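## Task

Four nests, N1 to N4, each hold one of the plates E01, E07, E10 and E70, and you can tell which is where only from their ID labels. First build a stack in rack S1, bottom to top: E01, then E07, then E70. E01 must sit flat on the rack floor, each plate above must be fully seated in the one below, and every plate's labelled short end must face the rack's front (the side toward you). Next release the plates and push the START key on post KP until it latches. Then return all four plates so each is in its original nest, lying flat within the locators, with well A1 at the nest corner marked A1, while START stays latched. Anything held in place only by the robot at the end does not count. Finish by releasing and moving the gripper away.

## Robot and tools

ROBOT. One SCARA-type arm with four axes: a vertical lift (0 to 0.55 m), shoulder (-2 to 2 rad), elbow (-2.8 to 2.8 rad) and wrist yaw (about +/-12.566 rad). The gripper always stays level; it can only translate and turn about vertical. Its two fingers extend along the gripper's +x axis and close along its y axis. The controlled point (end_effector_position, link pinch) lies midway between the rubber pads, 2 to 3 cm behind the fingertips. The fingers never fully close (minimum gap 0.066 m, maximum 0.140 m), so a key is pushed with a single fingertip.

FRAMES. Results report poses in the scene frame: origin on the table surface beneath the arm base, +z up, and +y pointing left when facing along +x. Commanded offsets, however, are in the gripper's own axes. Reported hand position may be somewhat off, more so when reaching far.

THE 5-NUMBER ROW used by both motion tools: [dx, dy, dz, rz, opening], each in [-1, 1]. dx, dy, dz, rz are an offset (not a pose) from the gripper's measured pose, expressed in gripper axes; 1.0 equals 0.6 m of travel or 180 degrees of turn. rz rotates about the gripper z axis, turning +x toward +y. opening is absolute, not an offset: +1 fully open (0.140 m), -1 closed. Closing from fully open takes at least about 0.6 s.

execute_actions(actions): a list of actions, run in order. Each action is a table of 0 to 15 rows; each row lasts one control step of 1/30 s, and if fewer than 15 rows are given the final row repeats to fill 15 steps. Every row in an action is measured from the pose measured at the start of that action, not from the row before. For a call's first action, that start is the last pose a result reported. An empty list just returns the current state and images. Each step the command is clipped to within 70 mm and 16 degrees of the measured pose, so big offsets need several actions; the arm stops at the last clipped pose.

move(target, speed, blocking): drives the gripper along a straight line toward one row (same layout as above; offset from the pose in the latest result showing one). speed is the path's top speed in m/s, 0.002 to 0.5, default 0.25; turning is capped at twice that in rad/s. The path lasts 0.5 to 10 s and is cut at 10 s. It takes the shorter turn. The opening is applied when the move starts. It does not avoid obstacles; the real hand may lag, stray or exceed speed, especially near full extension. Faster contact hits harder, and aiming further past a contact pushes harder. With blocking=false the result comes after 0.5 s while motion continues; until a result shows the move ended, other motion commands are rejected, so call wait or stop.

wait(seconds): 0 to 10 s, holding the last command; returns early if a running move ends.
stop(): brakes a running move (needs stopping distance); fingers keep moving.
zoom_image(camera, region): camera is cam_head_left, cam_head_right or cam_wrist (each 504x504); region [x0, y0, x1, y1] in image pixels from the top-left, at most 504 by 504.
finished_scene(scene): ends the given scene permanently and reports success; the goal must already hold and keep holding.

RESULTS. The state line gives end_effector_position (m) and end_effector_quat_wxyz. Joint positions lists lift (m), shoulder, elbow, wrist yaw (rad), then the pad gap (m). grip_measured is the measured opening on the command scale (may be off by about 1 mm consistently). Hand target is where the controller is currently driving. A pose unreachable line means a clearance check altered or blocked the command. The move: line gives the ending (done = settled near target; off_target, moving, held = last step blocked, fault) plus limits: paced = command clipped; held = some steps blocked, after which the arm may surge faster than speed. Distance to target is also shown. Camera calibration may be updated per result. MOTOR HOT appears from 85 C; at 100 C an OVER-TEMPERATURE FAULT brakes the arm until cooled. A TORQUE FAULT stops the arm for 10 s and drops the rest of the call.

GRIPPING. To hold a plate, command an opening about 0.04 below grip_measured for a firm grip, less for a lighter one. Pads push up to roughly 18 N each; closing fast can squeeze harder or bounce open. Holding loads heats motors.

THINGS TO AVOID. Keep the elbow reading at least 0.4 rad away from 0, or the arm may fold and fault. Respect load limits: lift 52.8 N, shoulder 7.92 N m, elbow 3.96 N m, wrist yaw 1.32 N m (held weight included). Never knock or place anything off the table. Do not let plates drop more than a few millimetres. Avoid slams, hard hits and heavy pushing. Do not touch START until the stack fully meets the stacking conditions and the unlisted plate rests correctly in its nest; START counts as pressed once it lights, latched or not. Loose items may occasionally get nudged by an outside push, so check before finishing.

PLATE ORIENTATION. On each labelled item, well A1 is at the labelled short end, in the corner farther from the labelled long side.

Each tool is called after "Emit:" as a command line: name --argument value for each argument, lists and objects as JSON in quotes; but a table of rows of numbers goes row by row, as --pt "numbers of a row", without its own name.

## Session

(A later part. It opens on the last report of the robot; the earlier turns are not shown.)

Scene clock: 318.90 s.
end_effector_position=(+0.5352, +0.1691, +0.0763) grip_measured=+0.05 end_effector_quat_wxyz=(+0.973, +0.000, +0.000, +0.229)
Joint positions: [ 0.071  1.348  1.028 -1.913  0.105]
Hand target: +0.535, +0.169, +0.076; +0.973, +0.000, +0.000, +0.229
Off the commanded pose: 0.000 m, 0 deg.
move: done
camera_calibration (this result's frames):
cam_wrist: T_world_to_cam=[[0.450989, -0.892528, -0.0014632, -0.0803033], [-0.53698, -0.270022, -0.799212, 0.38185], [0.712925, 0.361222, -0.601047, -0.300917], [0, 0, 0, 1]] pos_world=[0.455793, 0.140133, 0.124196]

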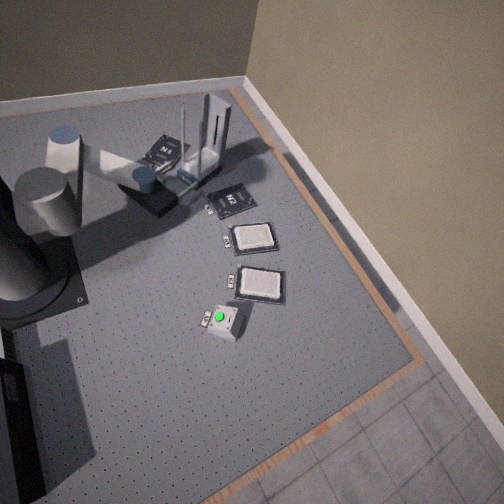

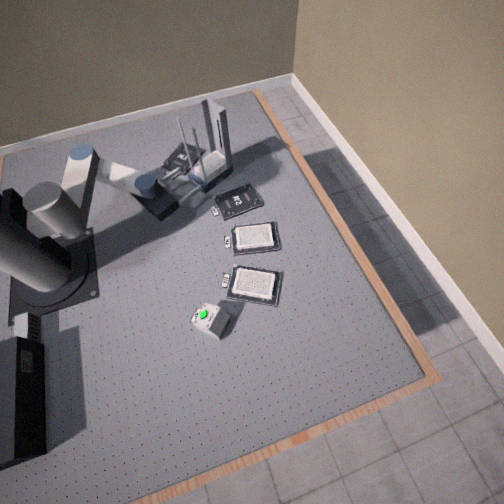

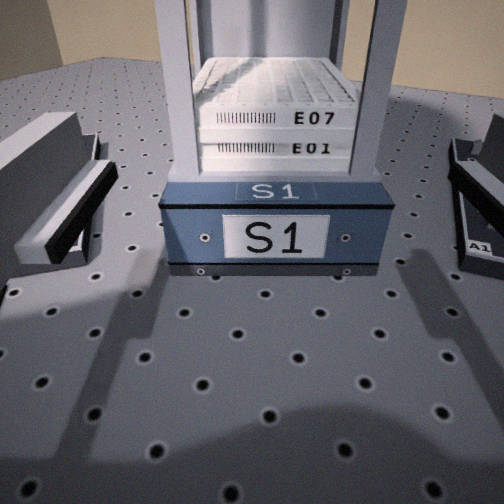

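Emit:
move --target '[0.2001, -0.0002, 0, -0.0001, 0.05]' --speed 0.1

Emit:
execute_actions --actions '[[[0,0,0,0,-0.4]],[[0,0,0,0,-0.5]],[[0,0,0,0,-0.62]]]'

Emit:
move --target '[0, 0, 0.04, 0, -0.62]' --speed 0.04

Scene clock: 323.30 s.
end_effector_position=(+0.6427, +0.2227, +0.0763) grip_measured=+0.05 end_effector_quat_wxyz=(+0.973, +0.000, +0.000, +0.229)
Joint positions: [ 0.071  1.124  1.622 -2.284  0.105]
Hand target: +0.643, +0.223, +0.076; +0.973, +0.000, +0.000, +0.229
Off the commanded pose: 0.000 m, 0 deg.
move: done
camera_calibration (this result's frames):
cam_wrist: T_world_to_cam=[[0.451032, -0.892506, -0.0014632, -0.0809994], [-0.536967, -0.270049, -0.799212, 0.454043], [0.712907, 0.361256, -0.601047, -0.39691], [0, 0, 0, 1]] pos_world=[0.563299, 0.193707, 0.124196]

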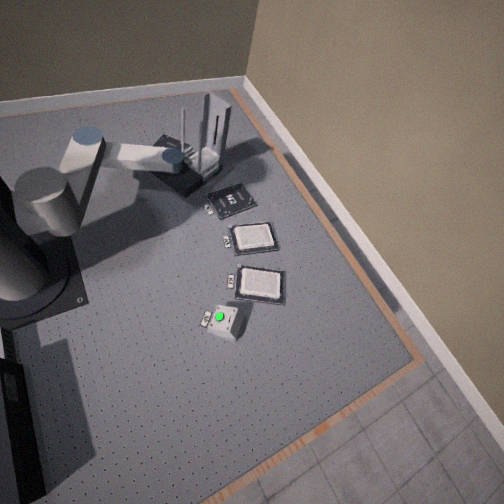

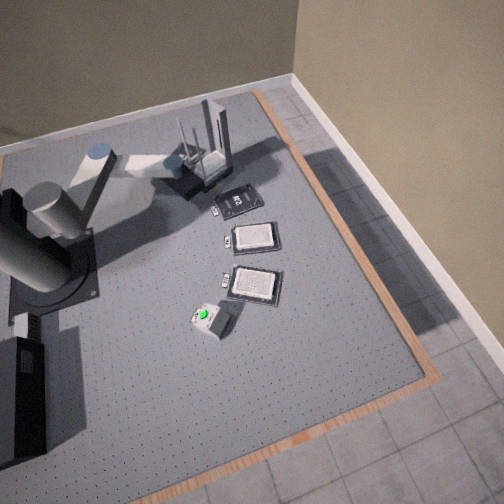

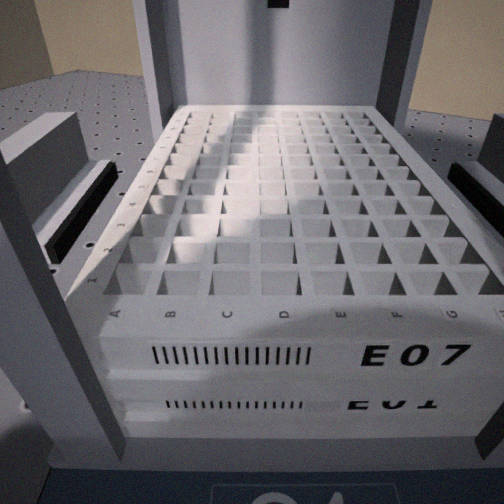

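Scene clock: 324.80 s.
end_effector_position=(+0.6427, +0.2227, +0.0763) grip_measured=-0.56 end_effector_quat_wxyz=(+0.973, +0.000, +0.000, +0.229)
Joint positions: [ 0.071  1.124  1.622 -2.284  0.082]
Hand target: +0.643, +0.223, +0.076; +0.973, +0.000, +0.000, +0.229
Off the commanded pose: 0.000 m, 0 deg.
camera_calibration (this result's frames):
cam_wrist: T_world_to_cam=[[0.451029, -0.892508, -0.0014632, -0.0809973], [-0.536968, -0.270046, -0.799212, 0.454043], [0.712908, 0.361253, -0.601047, -0.39691], [0, 0, 0, 1]] pos_world=[0.563299, 0.193707, 0.124196]

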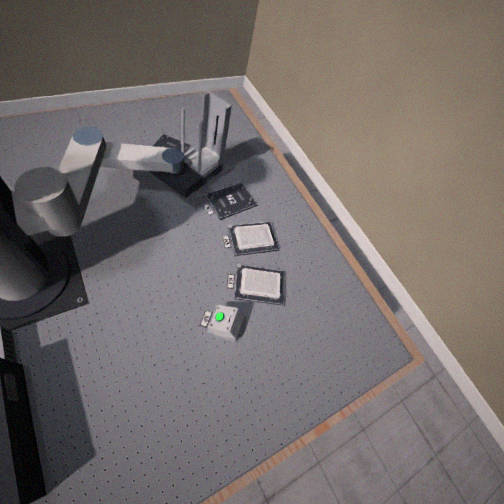

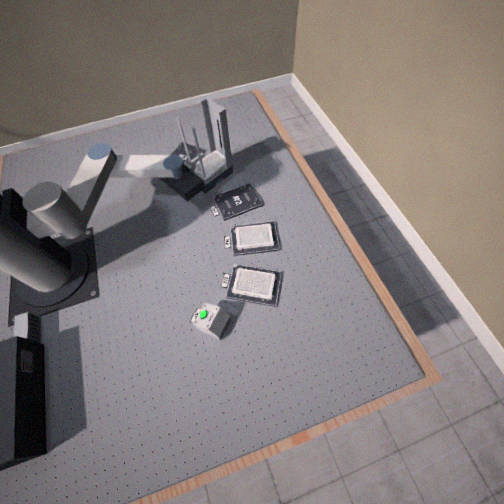

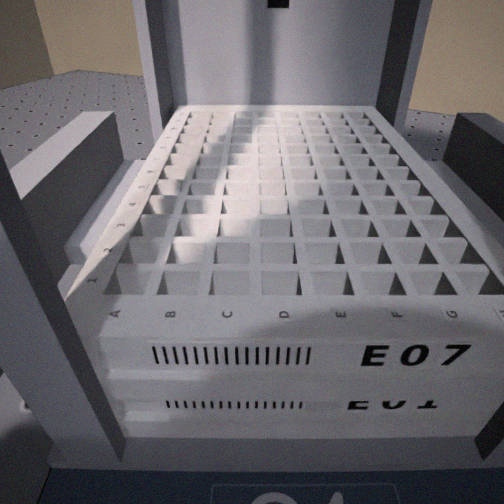

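Scene clock: 325.63 s.
end_effector_position=(+0.6427, +0.2227, +0.1004) grip_measured=-0.56 end_effector_quat_wxyz=(+0.973, +0.000, +0.000, +0.229)
Joint positions: [ 0.095  1.124  1.622 -2.284  0.082]
Hand target: +0.643, +0.223, +0.100; +0.973, +0.000, +0.000, +0.229
Off the commanded pose: 0.000 m, 0 deg.
move: done
camera_calibration (this result's frames):
cam_wrist: T_world_to_cam=[[0.451037, -0.892504, -0.0014632, -0.0809658], [-0.536965, -0.270052, -0.799212, 0.473268], [0.712905, 0.36126, -0.601047, -0.382453], [0, 0, 0, 1]] pos_world=[0.5633, 0.19371, 0.14825]

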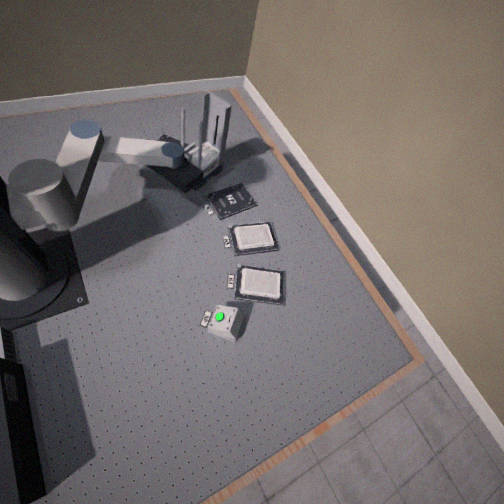

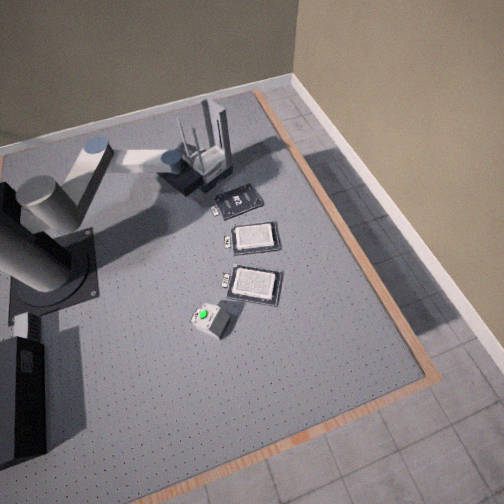

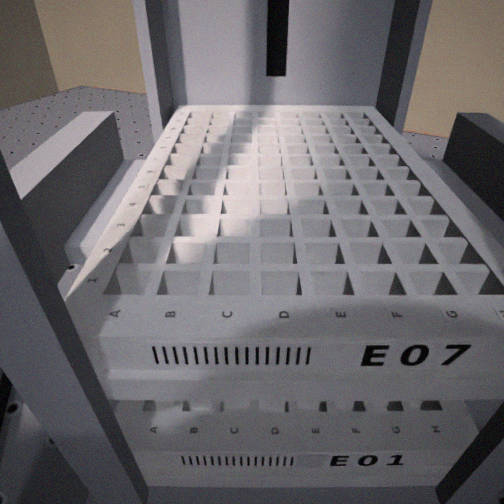

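Emit:
move --target '[0, 0, 0.391, 0, -0.62]' --speed 0.12

Emit:
move --target '[-0.0359, 0.2770, 0, 0.09192, -0.62]' --speed 0.2

Emit:
move --target '[0, 0, -0.461, 0, -0.62]' --speed 0.2

Scene clock: 331.80 s.
end_effector_position=(+0.6427, +0.2227, +0.3350) grip_measured=-0.56 end_effector_quat_wxyz=(+0.973, +0.000, +0.000, +0.229)
Joint positions: [ 0.33   1.124  1.622 -2.284  0.082]
Hand target: +0.643, +0.223, +0.335; +0.973, +0.000, +0.000, +0.229
Off the commanded pose: 0.000 m, 0 deg.
move: done
camera_calibration (this result's frames):
cam_wrist: T_world_to_cam=[[0.45108, -0.892482, -0.0014632, -0.0806401], [-0.536953, -0.270077, -0.799212, 0.660808], [0.712888, 0.361294, -0.601047, -0.241418], [0, 0, 0, 1]] pos_world=[0.563301, 0.193722, 0.382905]

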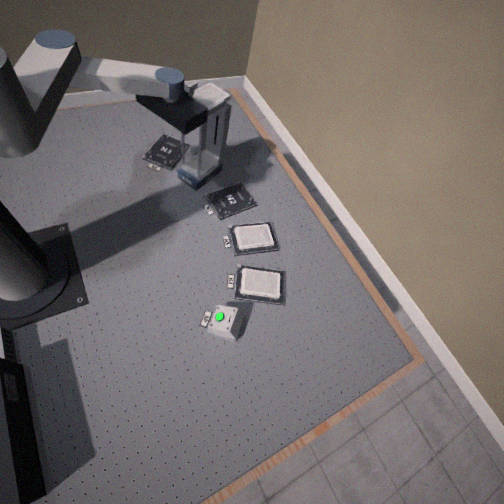

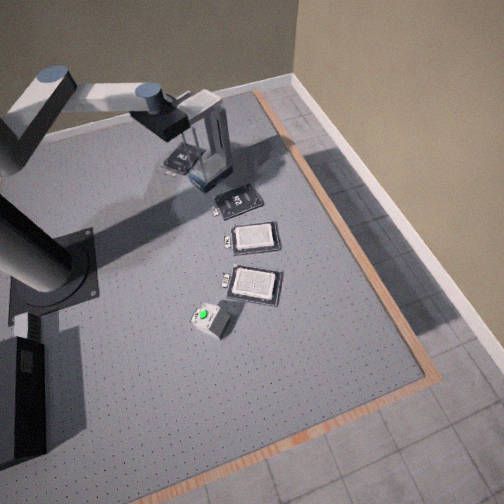

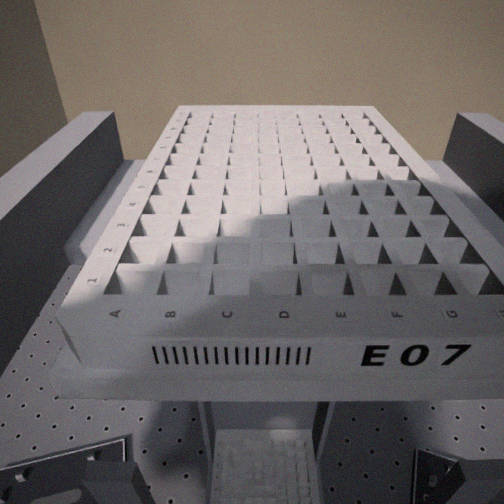

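Scene clock: 332.97 s.
end_effector_position=(+0.5491, +0.3619, +0.3350) grip_measured=-0.56 end_effector_quat_wxyz=(+0.930, +0.000, +0.000, +0.367)
Joint positions: [ 0.33   1.456  1.637 -2.34   0.082]
Hand target: +0.549, +0.362, +0.335; +0.930, +0.000, +0.000, +0.367
Off the commanded pose: 0.000 m, 0 deg.
move: done
camera_calibration (this result's frames):
cam_wrist: T_world_to_cam=[[0.687029, -0.726628, -0.0014632, -0.103768], [-0.437542, -0.412088, -0.799212, 0.644962], [0.580127, 0.549722, -0.601047, -0.220292], [0, 0, 0, 1]] pos_world=[0.481287, 0.31148, 0.382905]

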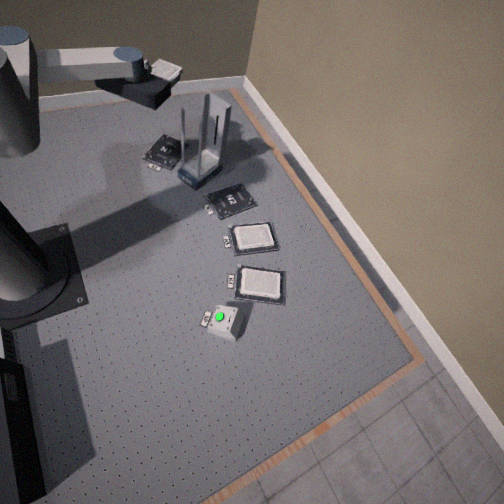

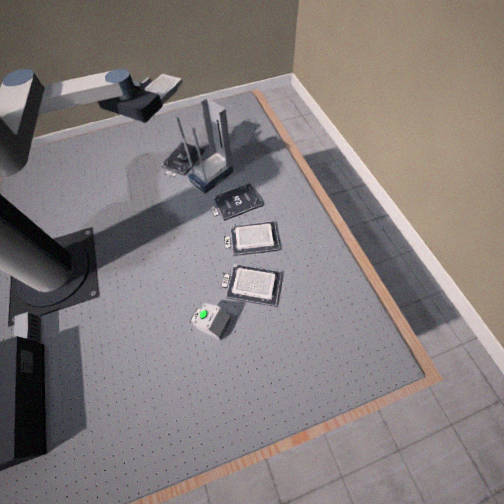

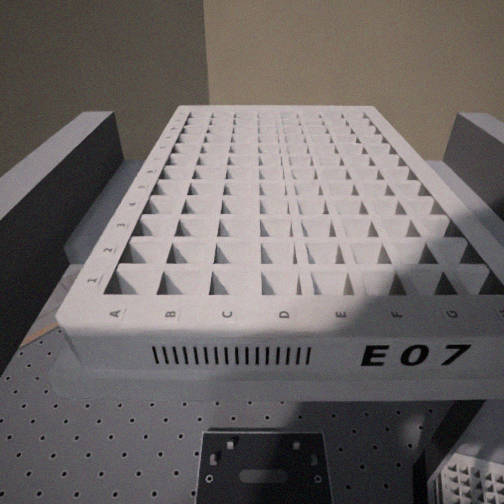

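Scene clock: 334.73 s.
end_effector_position=(+0.5491, +0.3619, +0.0583) grip_measured=-0.56 end_effector_quat_wxyz=(+0.930, +0.000, +0.000, +0.367)
Joint positions: [ 0.053  1.456  1.636 -2.34   0.082]
Hand target: +0.549, +0.362, +0.058; +0.930, +0.000, +0.000, +0.367
Off the commanded pose: 0.000 m, 0 deg.
move: done
camera_calibration (this result's frames):
cam_wrist: T_world_to_cam=[[0.686998, -0.726658, -0.0014632, -0.10416], [-0.43756, -0.412069, -0.799212, 0.423837], [0.580151, 0.549697, -0.601047, -0.386588], [0, 0, 0, 1]] pos_world=[0.481291, 0.311468, 0.106225]

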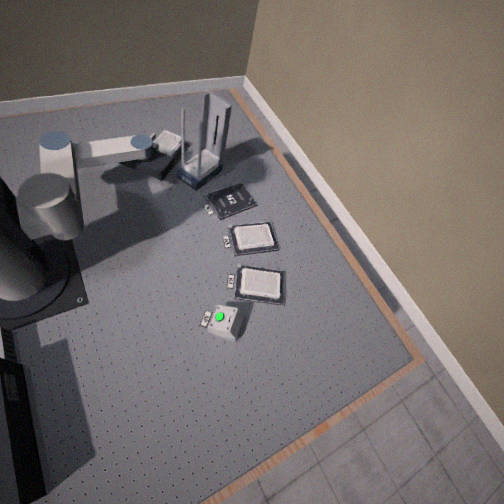

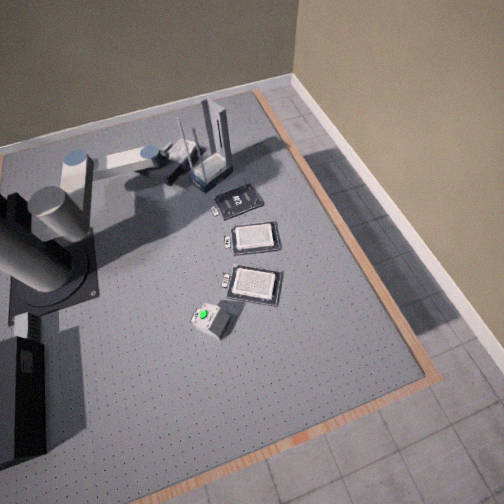

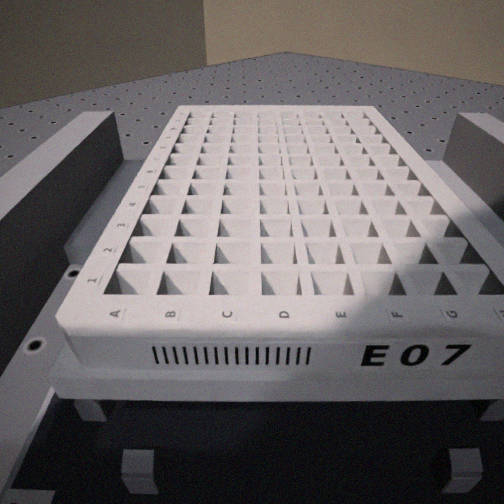

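Emit:
move --target '[0, 0, -0.0399, 0, -0.62]' --speed 0.02

Scene clock: 337.47 s.
end_effector_position=(+0.5491, +0.3619, +0.0343) grip_measured=-0.56 end_effector_quat_wxyz=(+0.930, +0.000, +0.000, +0.367)
Joint positions: [ 0.029  1.456  1.636 -2.34   0.082]
Hand target: +0.549, +0.362, +0.034; +0.930, +0.000, +0.000, +0.367
Off the commanded pose: 0.000 m, 0 deg.
move: done
camera_calibration (this result's frames):
cam_wrist: T_world_to_cam=[[0.686994, -0.726662, -0.0014632, -0.104193], [-0.437562, -0.412067, -0.799212, 0.404662], [0.580154, 0.549694, -0.601047, -0.401008], [0, 0, 0, 1]] pos_world=[0.481292, 0.311466, 0.0822333]

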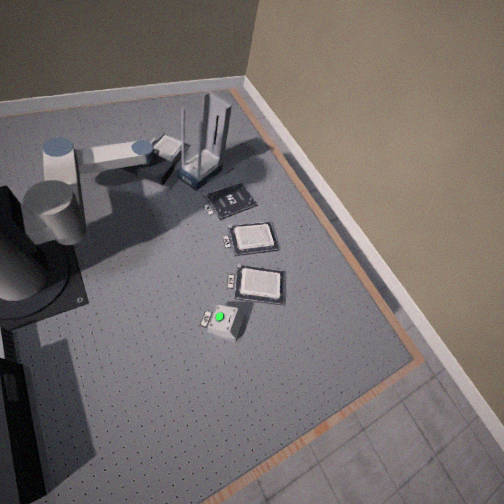

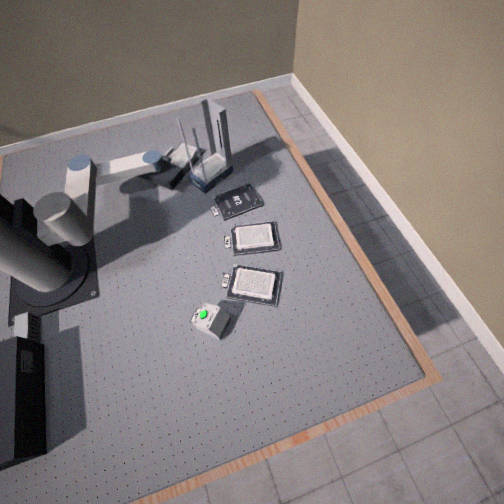

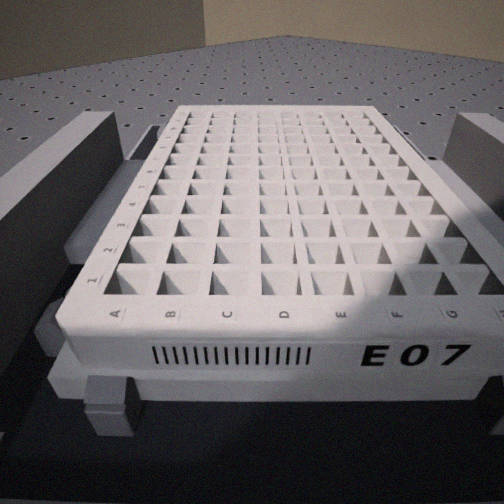

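Emit:
execute_actions --actions '[[[0,0,0.001,0,0.15]],[[0,0,0.03,0,0.15]]]'

Emit:
move --target '[-0.1667, 0, 0.018, 0, 0.05]' --speed 0.2

Scene clock: 340.00 s.
end_effector_position=(+0.5491, +0.3619, +0.0530) grip_measured=+0.15 end_effector_quat_wxyz=(+0.930, +0.000, +0.000, +0.367)
Joint positions: [ 0.048  1.456  1.636 -2.34   0.109]
Hand target: +0.549, +0.362, +0.053; +0.930, +0.000, +0.000, +0.367
Off the commanded pose: 0.000 m, 0 deg.
camera_calibration (this result's frames):
cam_wrist: T_world_to_cam=[[0.68701, -0.726646, -0.0014632, -0.104173], [-0.437553, -0.412077, -0.799212, 0.419576], [0.580142, 0.549707, -0.601047, -0.389794], [0, 0, 0, 1]] pos_world=[0.481291, 0.311473, 0.100894]

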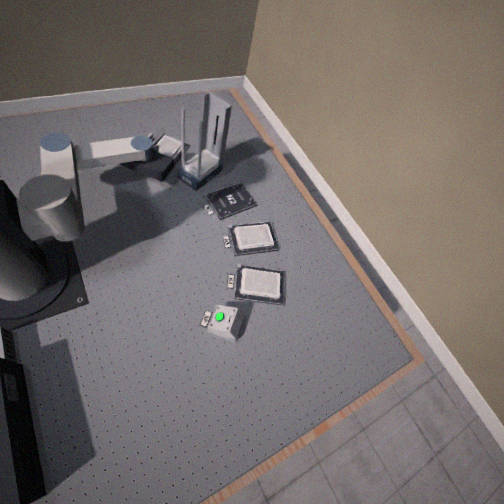

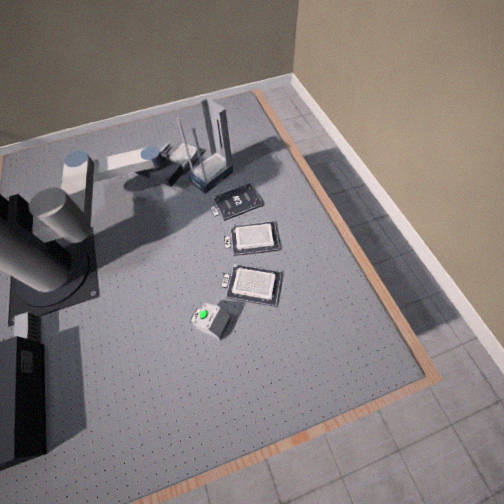

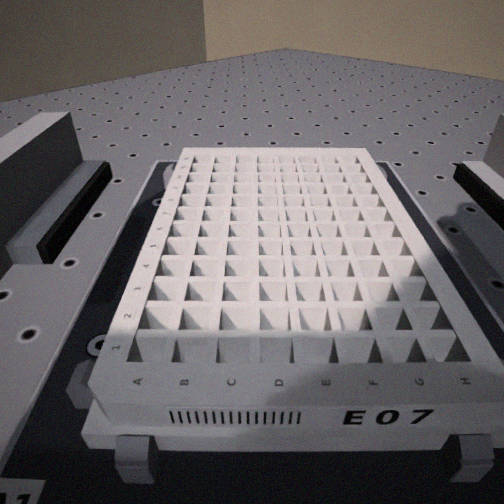

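Scene clock: 340.87 s.
end_effector_position=(+0.4761, +0.2935, +0.0638) grip_measured=+0.05 end_effector_quat_wxyz=(+0.930, +0.000, +0.000, +0.367)
Joint positions: [ 0.059  1.668  1.13  -2.047  0.105]
Hand target: +0.476, +0.294, +0.064; +0.930, +0.000, +0.000, +0.367
Off the commanded pose: 0.000 m, 0 deg.
move: done
camera_calibration (this result's frames):
cam_wrist: T_world_to_cam=[[0.686806, -0.726839, -0.0014632, -0.10352], [-0.437669, -0.411954, -0.799212, 0.368056], [0.580296, 0.549544, -0.601047, -0.30334], [0, 0, 0, 1]] pos_world=[0.408212, 0.243079, 0.111682]

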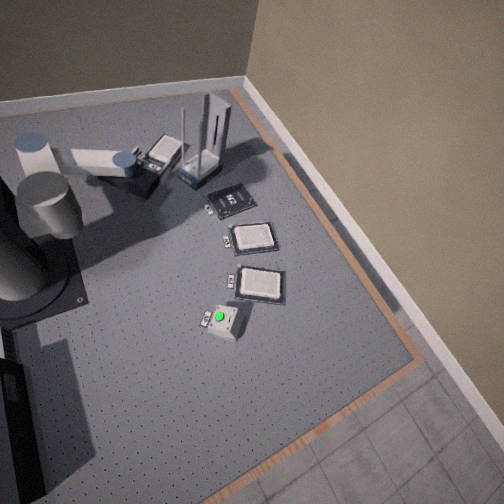

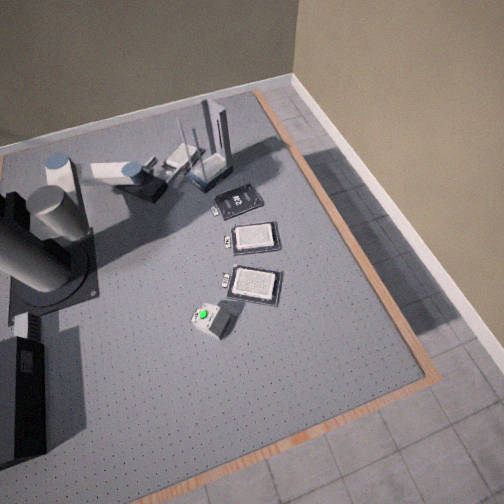

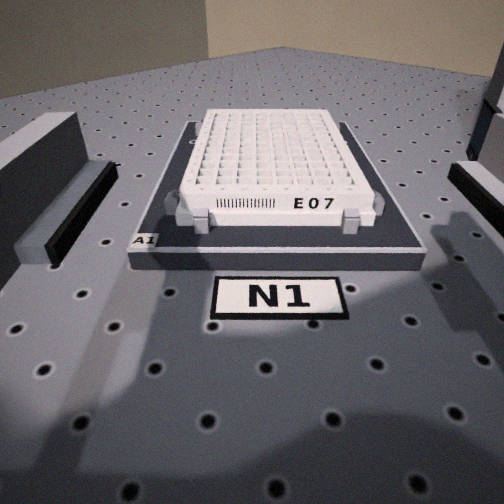

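Emit:
execute_actions --actions '[]'

Scene clock: 346.90 s.
end_effector_position=(+0.4761, +0.2935, +0.0638) grip_measured=+0.05 end_effector_quat_wxyz=(+0.930, +0.000, +0.000, +0.367)
Joint positions: [ 0.059  1.668  1.13  -2.047  0.105]
Hand target: +0.476, +0.294, +0.064; +0.930, +0.000, +0.000, +0.367
Off the commanded pose: 0.000 m, 0 deg.
camera_calibration (this result's frames):
cam_wrist: T_world_to_cam=[[0.686837, -0.72681, -0.0014632, -0.103536], [-0.437651, -0.411972, -0.799212, 0.36806], [0.580273, 0.549569, -0.601047, -0.303345], [0, 0, 0, 1]] pos_world=[0.408217, 0.243088, 0.111682]

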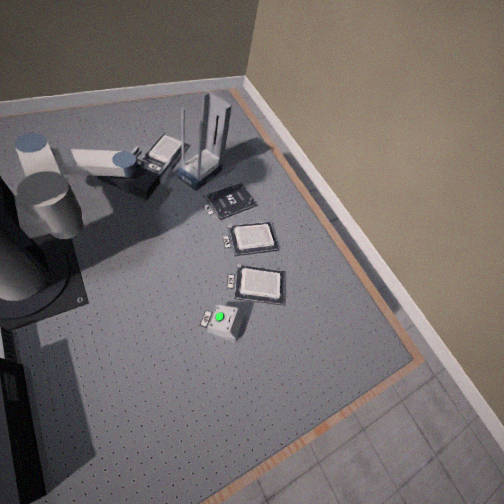

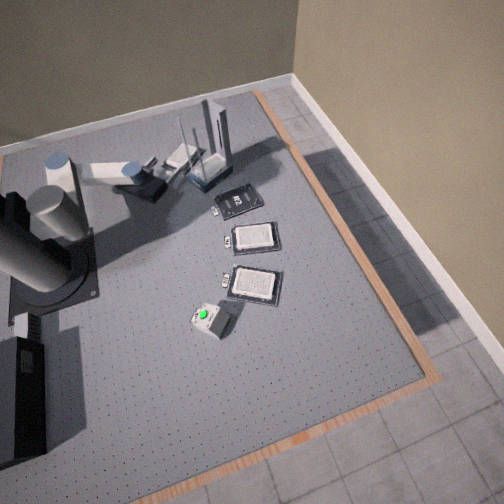

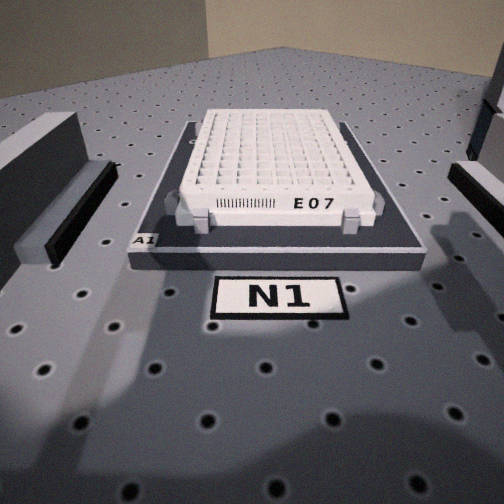

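Emit:
move --target '[-0.0697, -0.2187, -0.0005, -0.0919, 0.05]' --speed 0.2

Scene clock: 355.80 s.
end_effector_position=(+0.5352, +0.1690, +0.0635) grip_measured=+0.05 end_effector_quat_wxyz=(+0.973, +0.000, +0.000, +0.229)
Joint positions: [ 0.059  1.348  1.027 -1.913  0.105]
Hand target: +0.535, +0.169, +0.063; +0.973, +0.000, +0.000, +0.229
Off the commanded pose: 0.000 m, 0 deg.
move: done
camera_calibration (this result's frames):
cam_wrist: T_world_to_cam=[[0.450909, -0.892569, -0.0014632, -0.0803466], [-0.537004, -0.269974, -0.799212, 0.37162], [0.712957, 0.361158, -0.601047, -0.308526], [0, 0, 0, 1]] pos_world=[0.455756, 0.14004, 0.111447]

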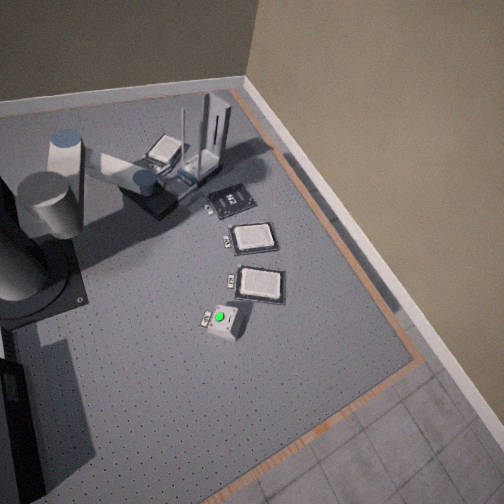

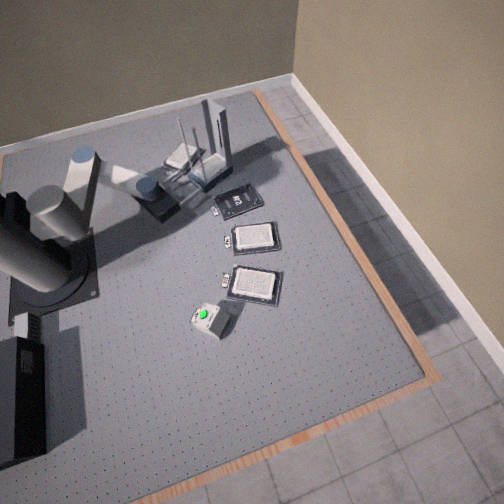

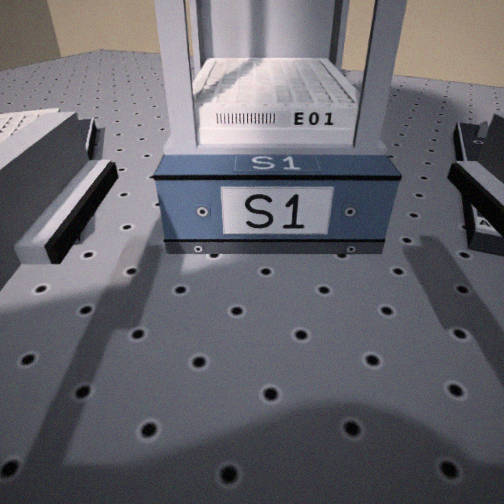

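Emit:
move --target '[0.2001, 0.0001, -0.0005, 0.0, 0.05]' --speed 0.1

Scene clock: 359.10 s.
end_effector_position=(+0.6426, +0.2227, +0.0633) grip_measured=+0.05 end_effector_quat_wxyz=(+0.973, +0.000, +0.000, +0.229)
Joint positions: [ 0.058  1.125  1.622 -2.284  0.105]
Hand target: +0.643, +0.223, +0.063; +0.973, +0.000, +0.000, +0.229
Off the commanded pose: 0.000 m, 0 deg.
move: done
camera_calibration (this result's frames):
cam_wrist: T_world_to_cam=[[0.451234, -0.892405, -0.0014632, -0.0810749], [-0.536906, -0.27017, -0.799212, 0.443608], [0.712825, 0.361417, -0.601047, -0.404638], [0, 0, 0, 1]] pos_world=[0.563196, 0.193741, 0.111212]

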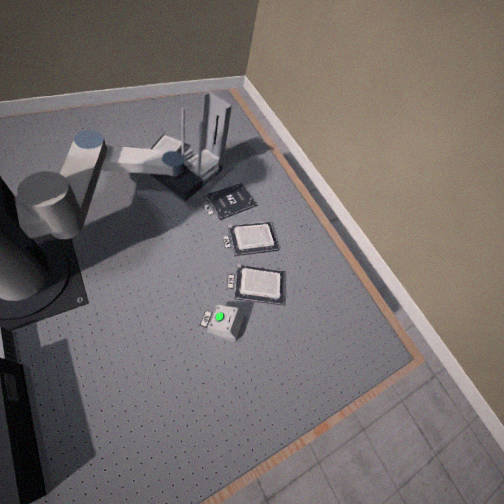

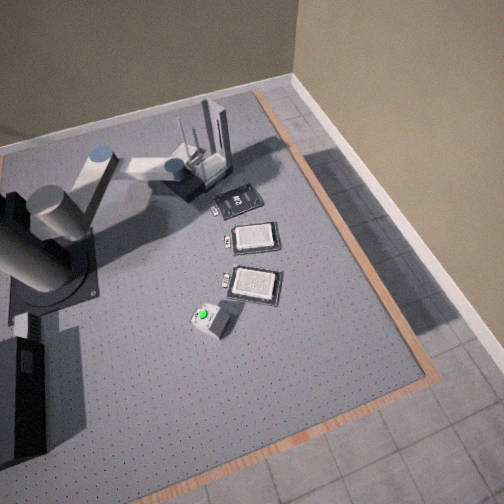

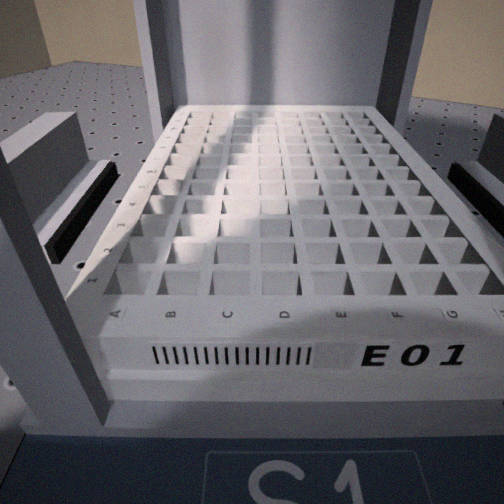

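The view matches the reference (near top edge y≈337, far edge ≈106). Closing in steps.

Emit:
execute_actions --actions '[[[0,0,0,0,-0.4]],[[0,0,0,0,-0.5]],[[0,0,0,0,-0.62]]]'

Scene clock: 361.93 s.
end_effector_position=(+0.6426, +0.2227, +0.0633) grip_measured=-0.56 end_effector_quat_wxyz=(+0.973, +0.000, +0.000, +0.229)
Joint positions: [ 0.058  1.125  1.622 -2.284  0.082]
Hand target: +0.643, +0.223, +0.063; +0.973, +0.000, +0.000, +0.229
Off the commanded pose: 0.000 m, 0 deg.
camera_calibration (this result's frames):
cam_wrist: T_world_to_cam=[[0.451223, -0.89241, -0.0014632, -0.0810688], [-0.536909, -0.270163, -0.799212, 0.443608], [0.71283, 0.361408, -0.601047, -0.404638], [0, 0, 0, 1]] pos_world=[0.563196, 0.19374, 0.111212]

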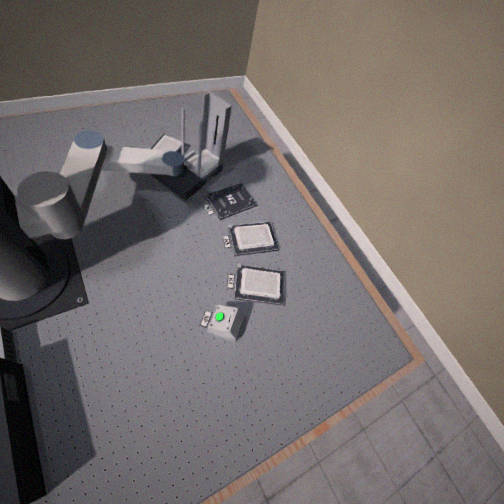

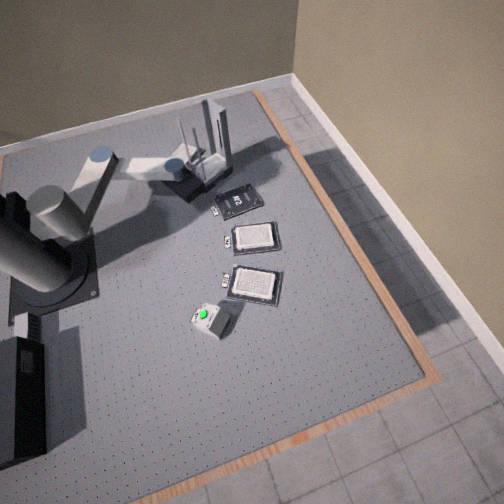

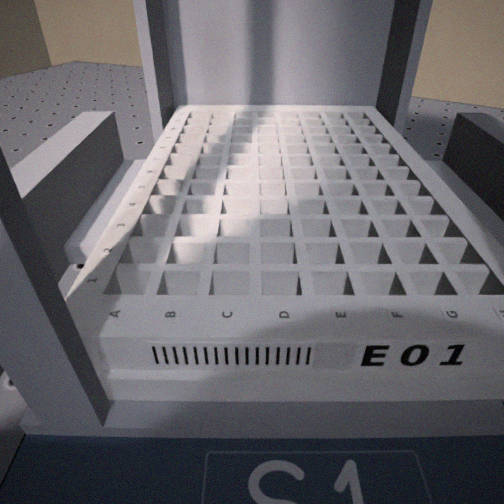

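Emit:
move --target '[0, 0, 0.04, 0, -0.62]' --speed 0.04

Scene clock: 364.73 s.
end_effector_position=(+0.6426, +0.2227, +0.0874) grip_measured=-0.56 end_effector_quat_wxyz=(+0.973, +0.000, +0.000, +0.229)
Joint positions: [ 0.082  1.125  1.622 -2.284  0.082]
Hand target: +0.643, +0.223, +0.087; +0.973, +0.000, +0.000, +0.229
Off the commanded pose: 0.000 m, 0 deg.
move: done
camera_calibration (this result's frames):
cam_wrist: T_world_to_cam=[[0.451236, -0.892403, -0.0014632, -0.0810393], [-0.536905, -0.270171, -0.799212, 0.462834], [0.712824, 0.361419, -0.601047, -0.390182], [0, 0, 0, 1]] pos_world=[0.563197, 0.193744, 0.135266]

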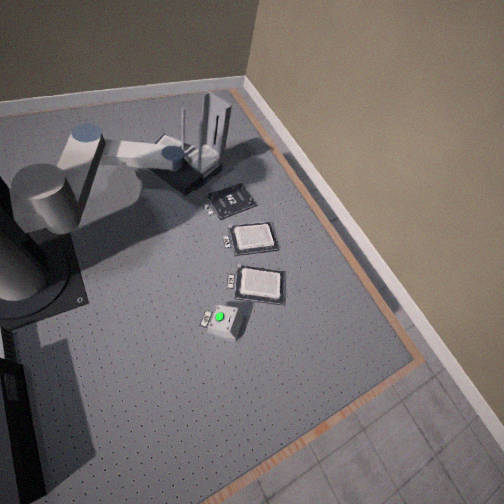

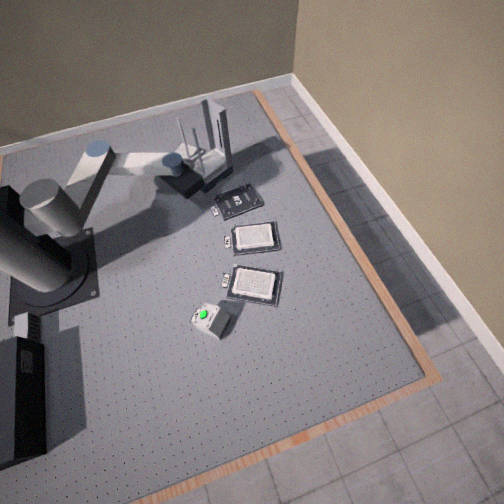

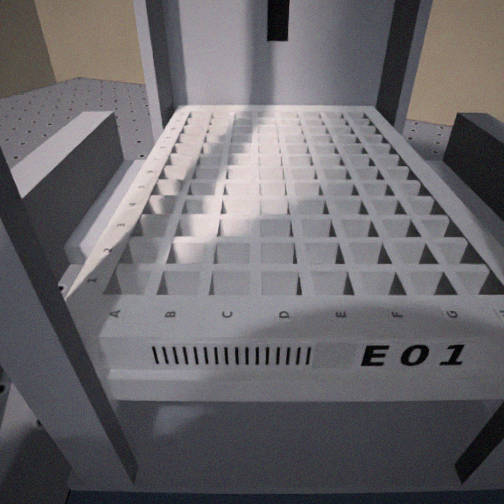

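Plate lifts with the gripper. Up to z=0.335.

Emit:
move --target '[0, 0, 0.4127, 0, -0.62]' --speed 0.12

Scene clock: 368.60 s.
end_effector_position=(+0.6426, +0.2228, +0.3350) grip_measured=-0.56 end_effector_quat_wxyz=(+0.973, +0.000, +0.000, +0.229)
Joint positions: [ 0.33   1.125  1.622 -2.284  0.082]
Hand target: +0.643, +0.223, +0.335; +0.973, +0.000, +0.000, +0.229
Off the commanded pose: 0.000 m, 0 deg.
move: done
camera_calibration (this result's frames):
cam_wrist: T_world_to_cam=[[0.451278, -0.892382, -0.0014632, -0.0806943], [-0.536893, -0.270196, -0.799212, 0.66078], [0.712808, 0.361452, -0.601047, -0.241321], [0, 0, 0, 1]] pos_world=[0.563199, 0.193756, 0.38294]

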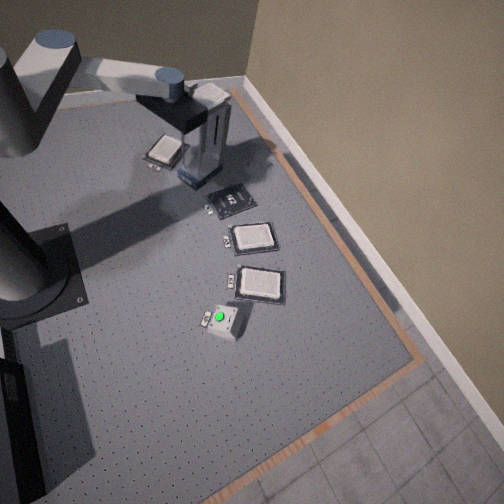

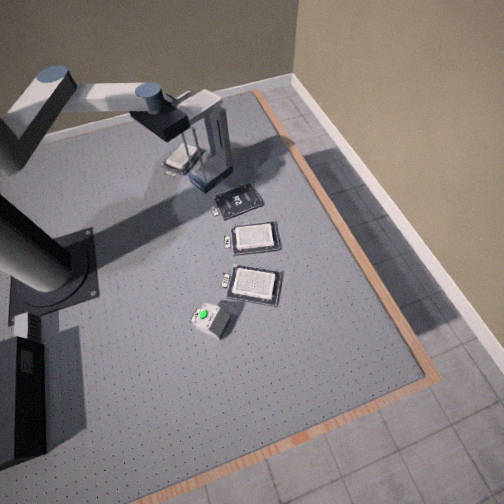

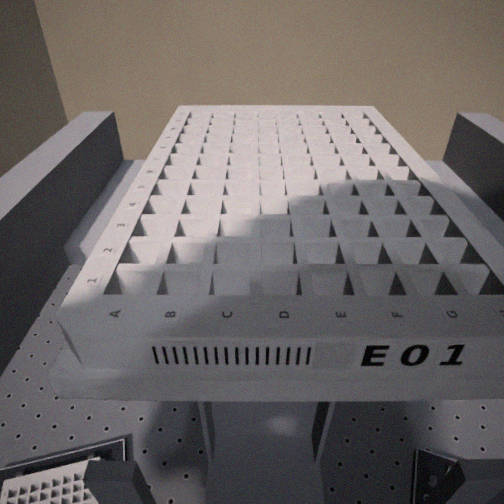

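Emit:
move --target '[-0.0528, -0.2819, 0, -0.1204, -0.62]' --speed 0.2

Scene clock: 371.93 s.
end_effector_position=(+0.6898, +0.0571, +0.3350) grip_measured=-0.56 end_effector_quat_wxyz=(+0.999, +0.000, +0.000, +0.042)
Joint positions: [ 0.33   0.807  1.622 -2.345  0.082]
Hand target: +0.690, +0.057, +0.335; +0.999, +0.000, +0.000, +0.042
Off the commanded pose: 0.000 m, 0 deg.
move: done
camera_calibration (this result's frames):
cam_wrist: T_world_to_cam=[[0.0893687, -0.995998, -0.0014632, 0.00578055], [-0.598747, -0.0525502, -0.799212, 0.671603], [0.795937, 0.0723007, -0.601047, -0.255924], [0, 0, 0, 1]] pos_world=[0.605303, 0.0595537, 0.382939]

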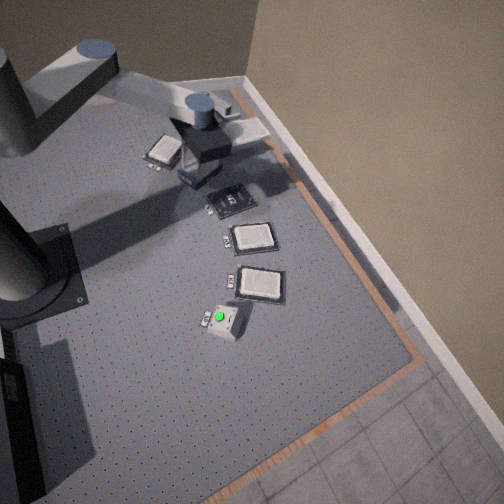

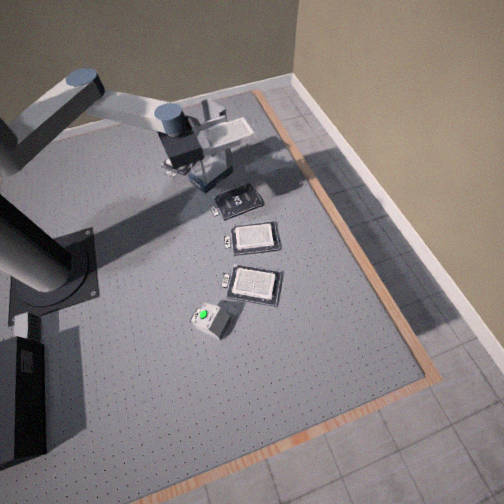

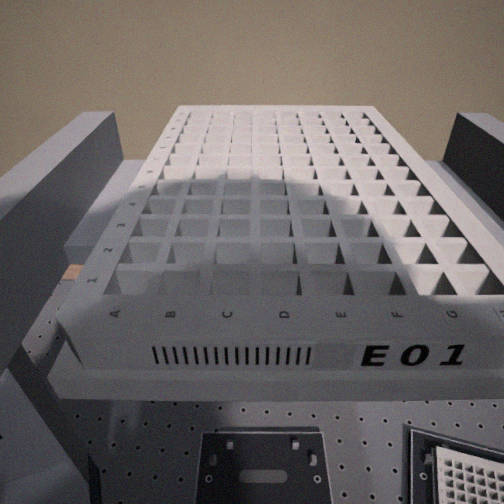

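Emit:
move --target '[0, 0.0003, -0.461, 0, -0.62]' --speed 0.2

Scene clock: 375.33 s.
end_effector_position=(+0.6898, +0.0573, +0.0584) grip_measured=-0.56 end_effector_quat_wxyz=(+0.999, +0.000, +0.000, +0.042)
Joint positions: [ 0.053  0.807  1.622 -2.346  0.082]
Hand target: +0.690, +0.057, +0.058; +0.999, +0.000, +0.000, +0.042
Off the commanded pose: 0.000 m, 0 deg.
move: done
camera_calibration (this result's frames):
cam_wrist: T_world_to_cam=[[0.0894287, -0.995992, -0.0014632, 0.00545551], [-0.598744, -0.0525863, -0.799212, 0.450474], [0.795932, 0.0723486, -0.601047, -0.422217], [0, 0, 0, 1]] pos_world=[0.605287, 0.0596692, 0.10626]

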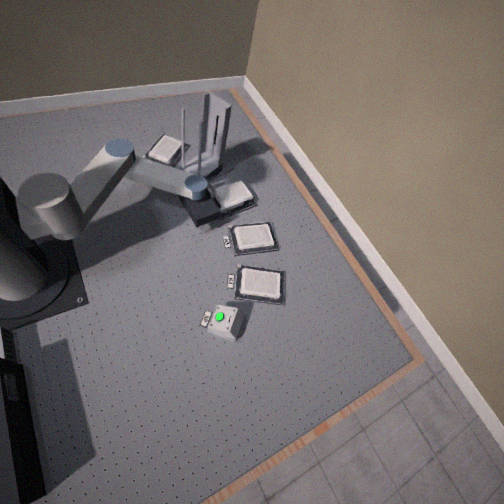

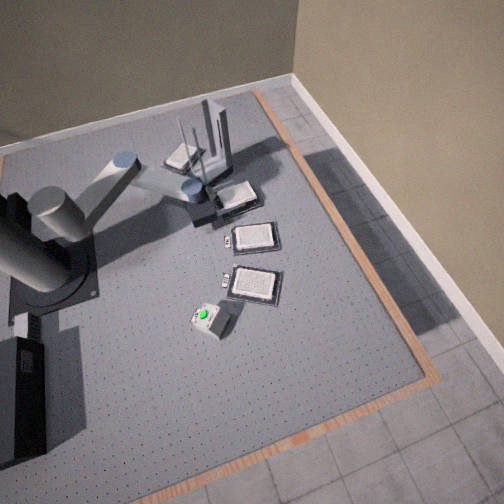

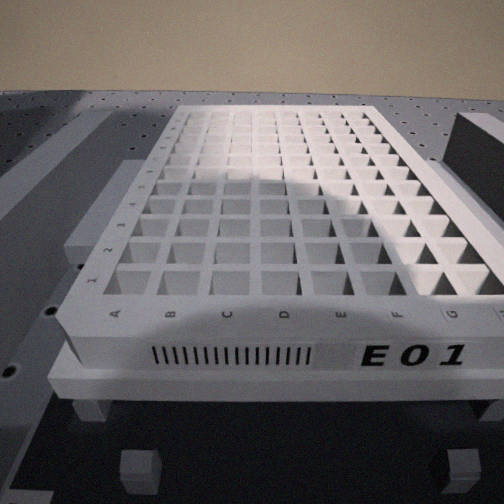

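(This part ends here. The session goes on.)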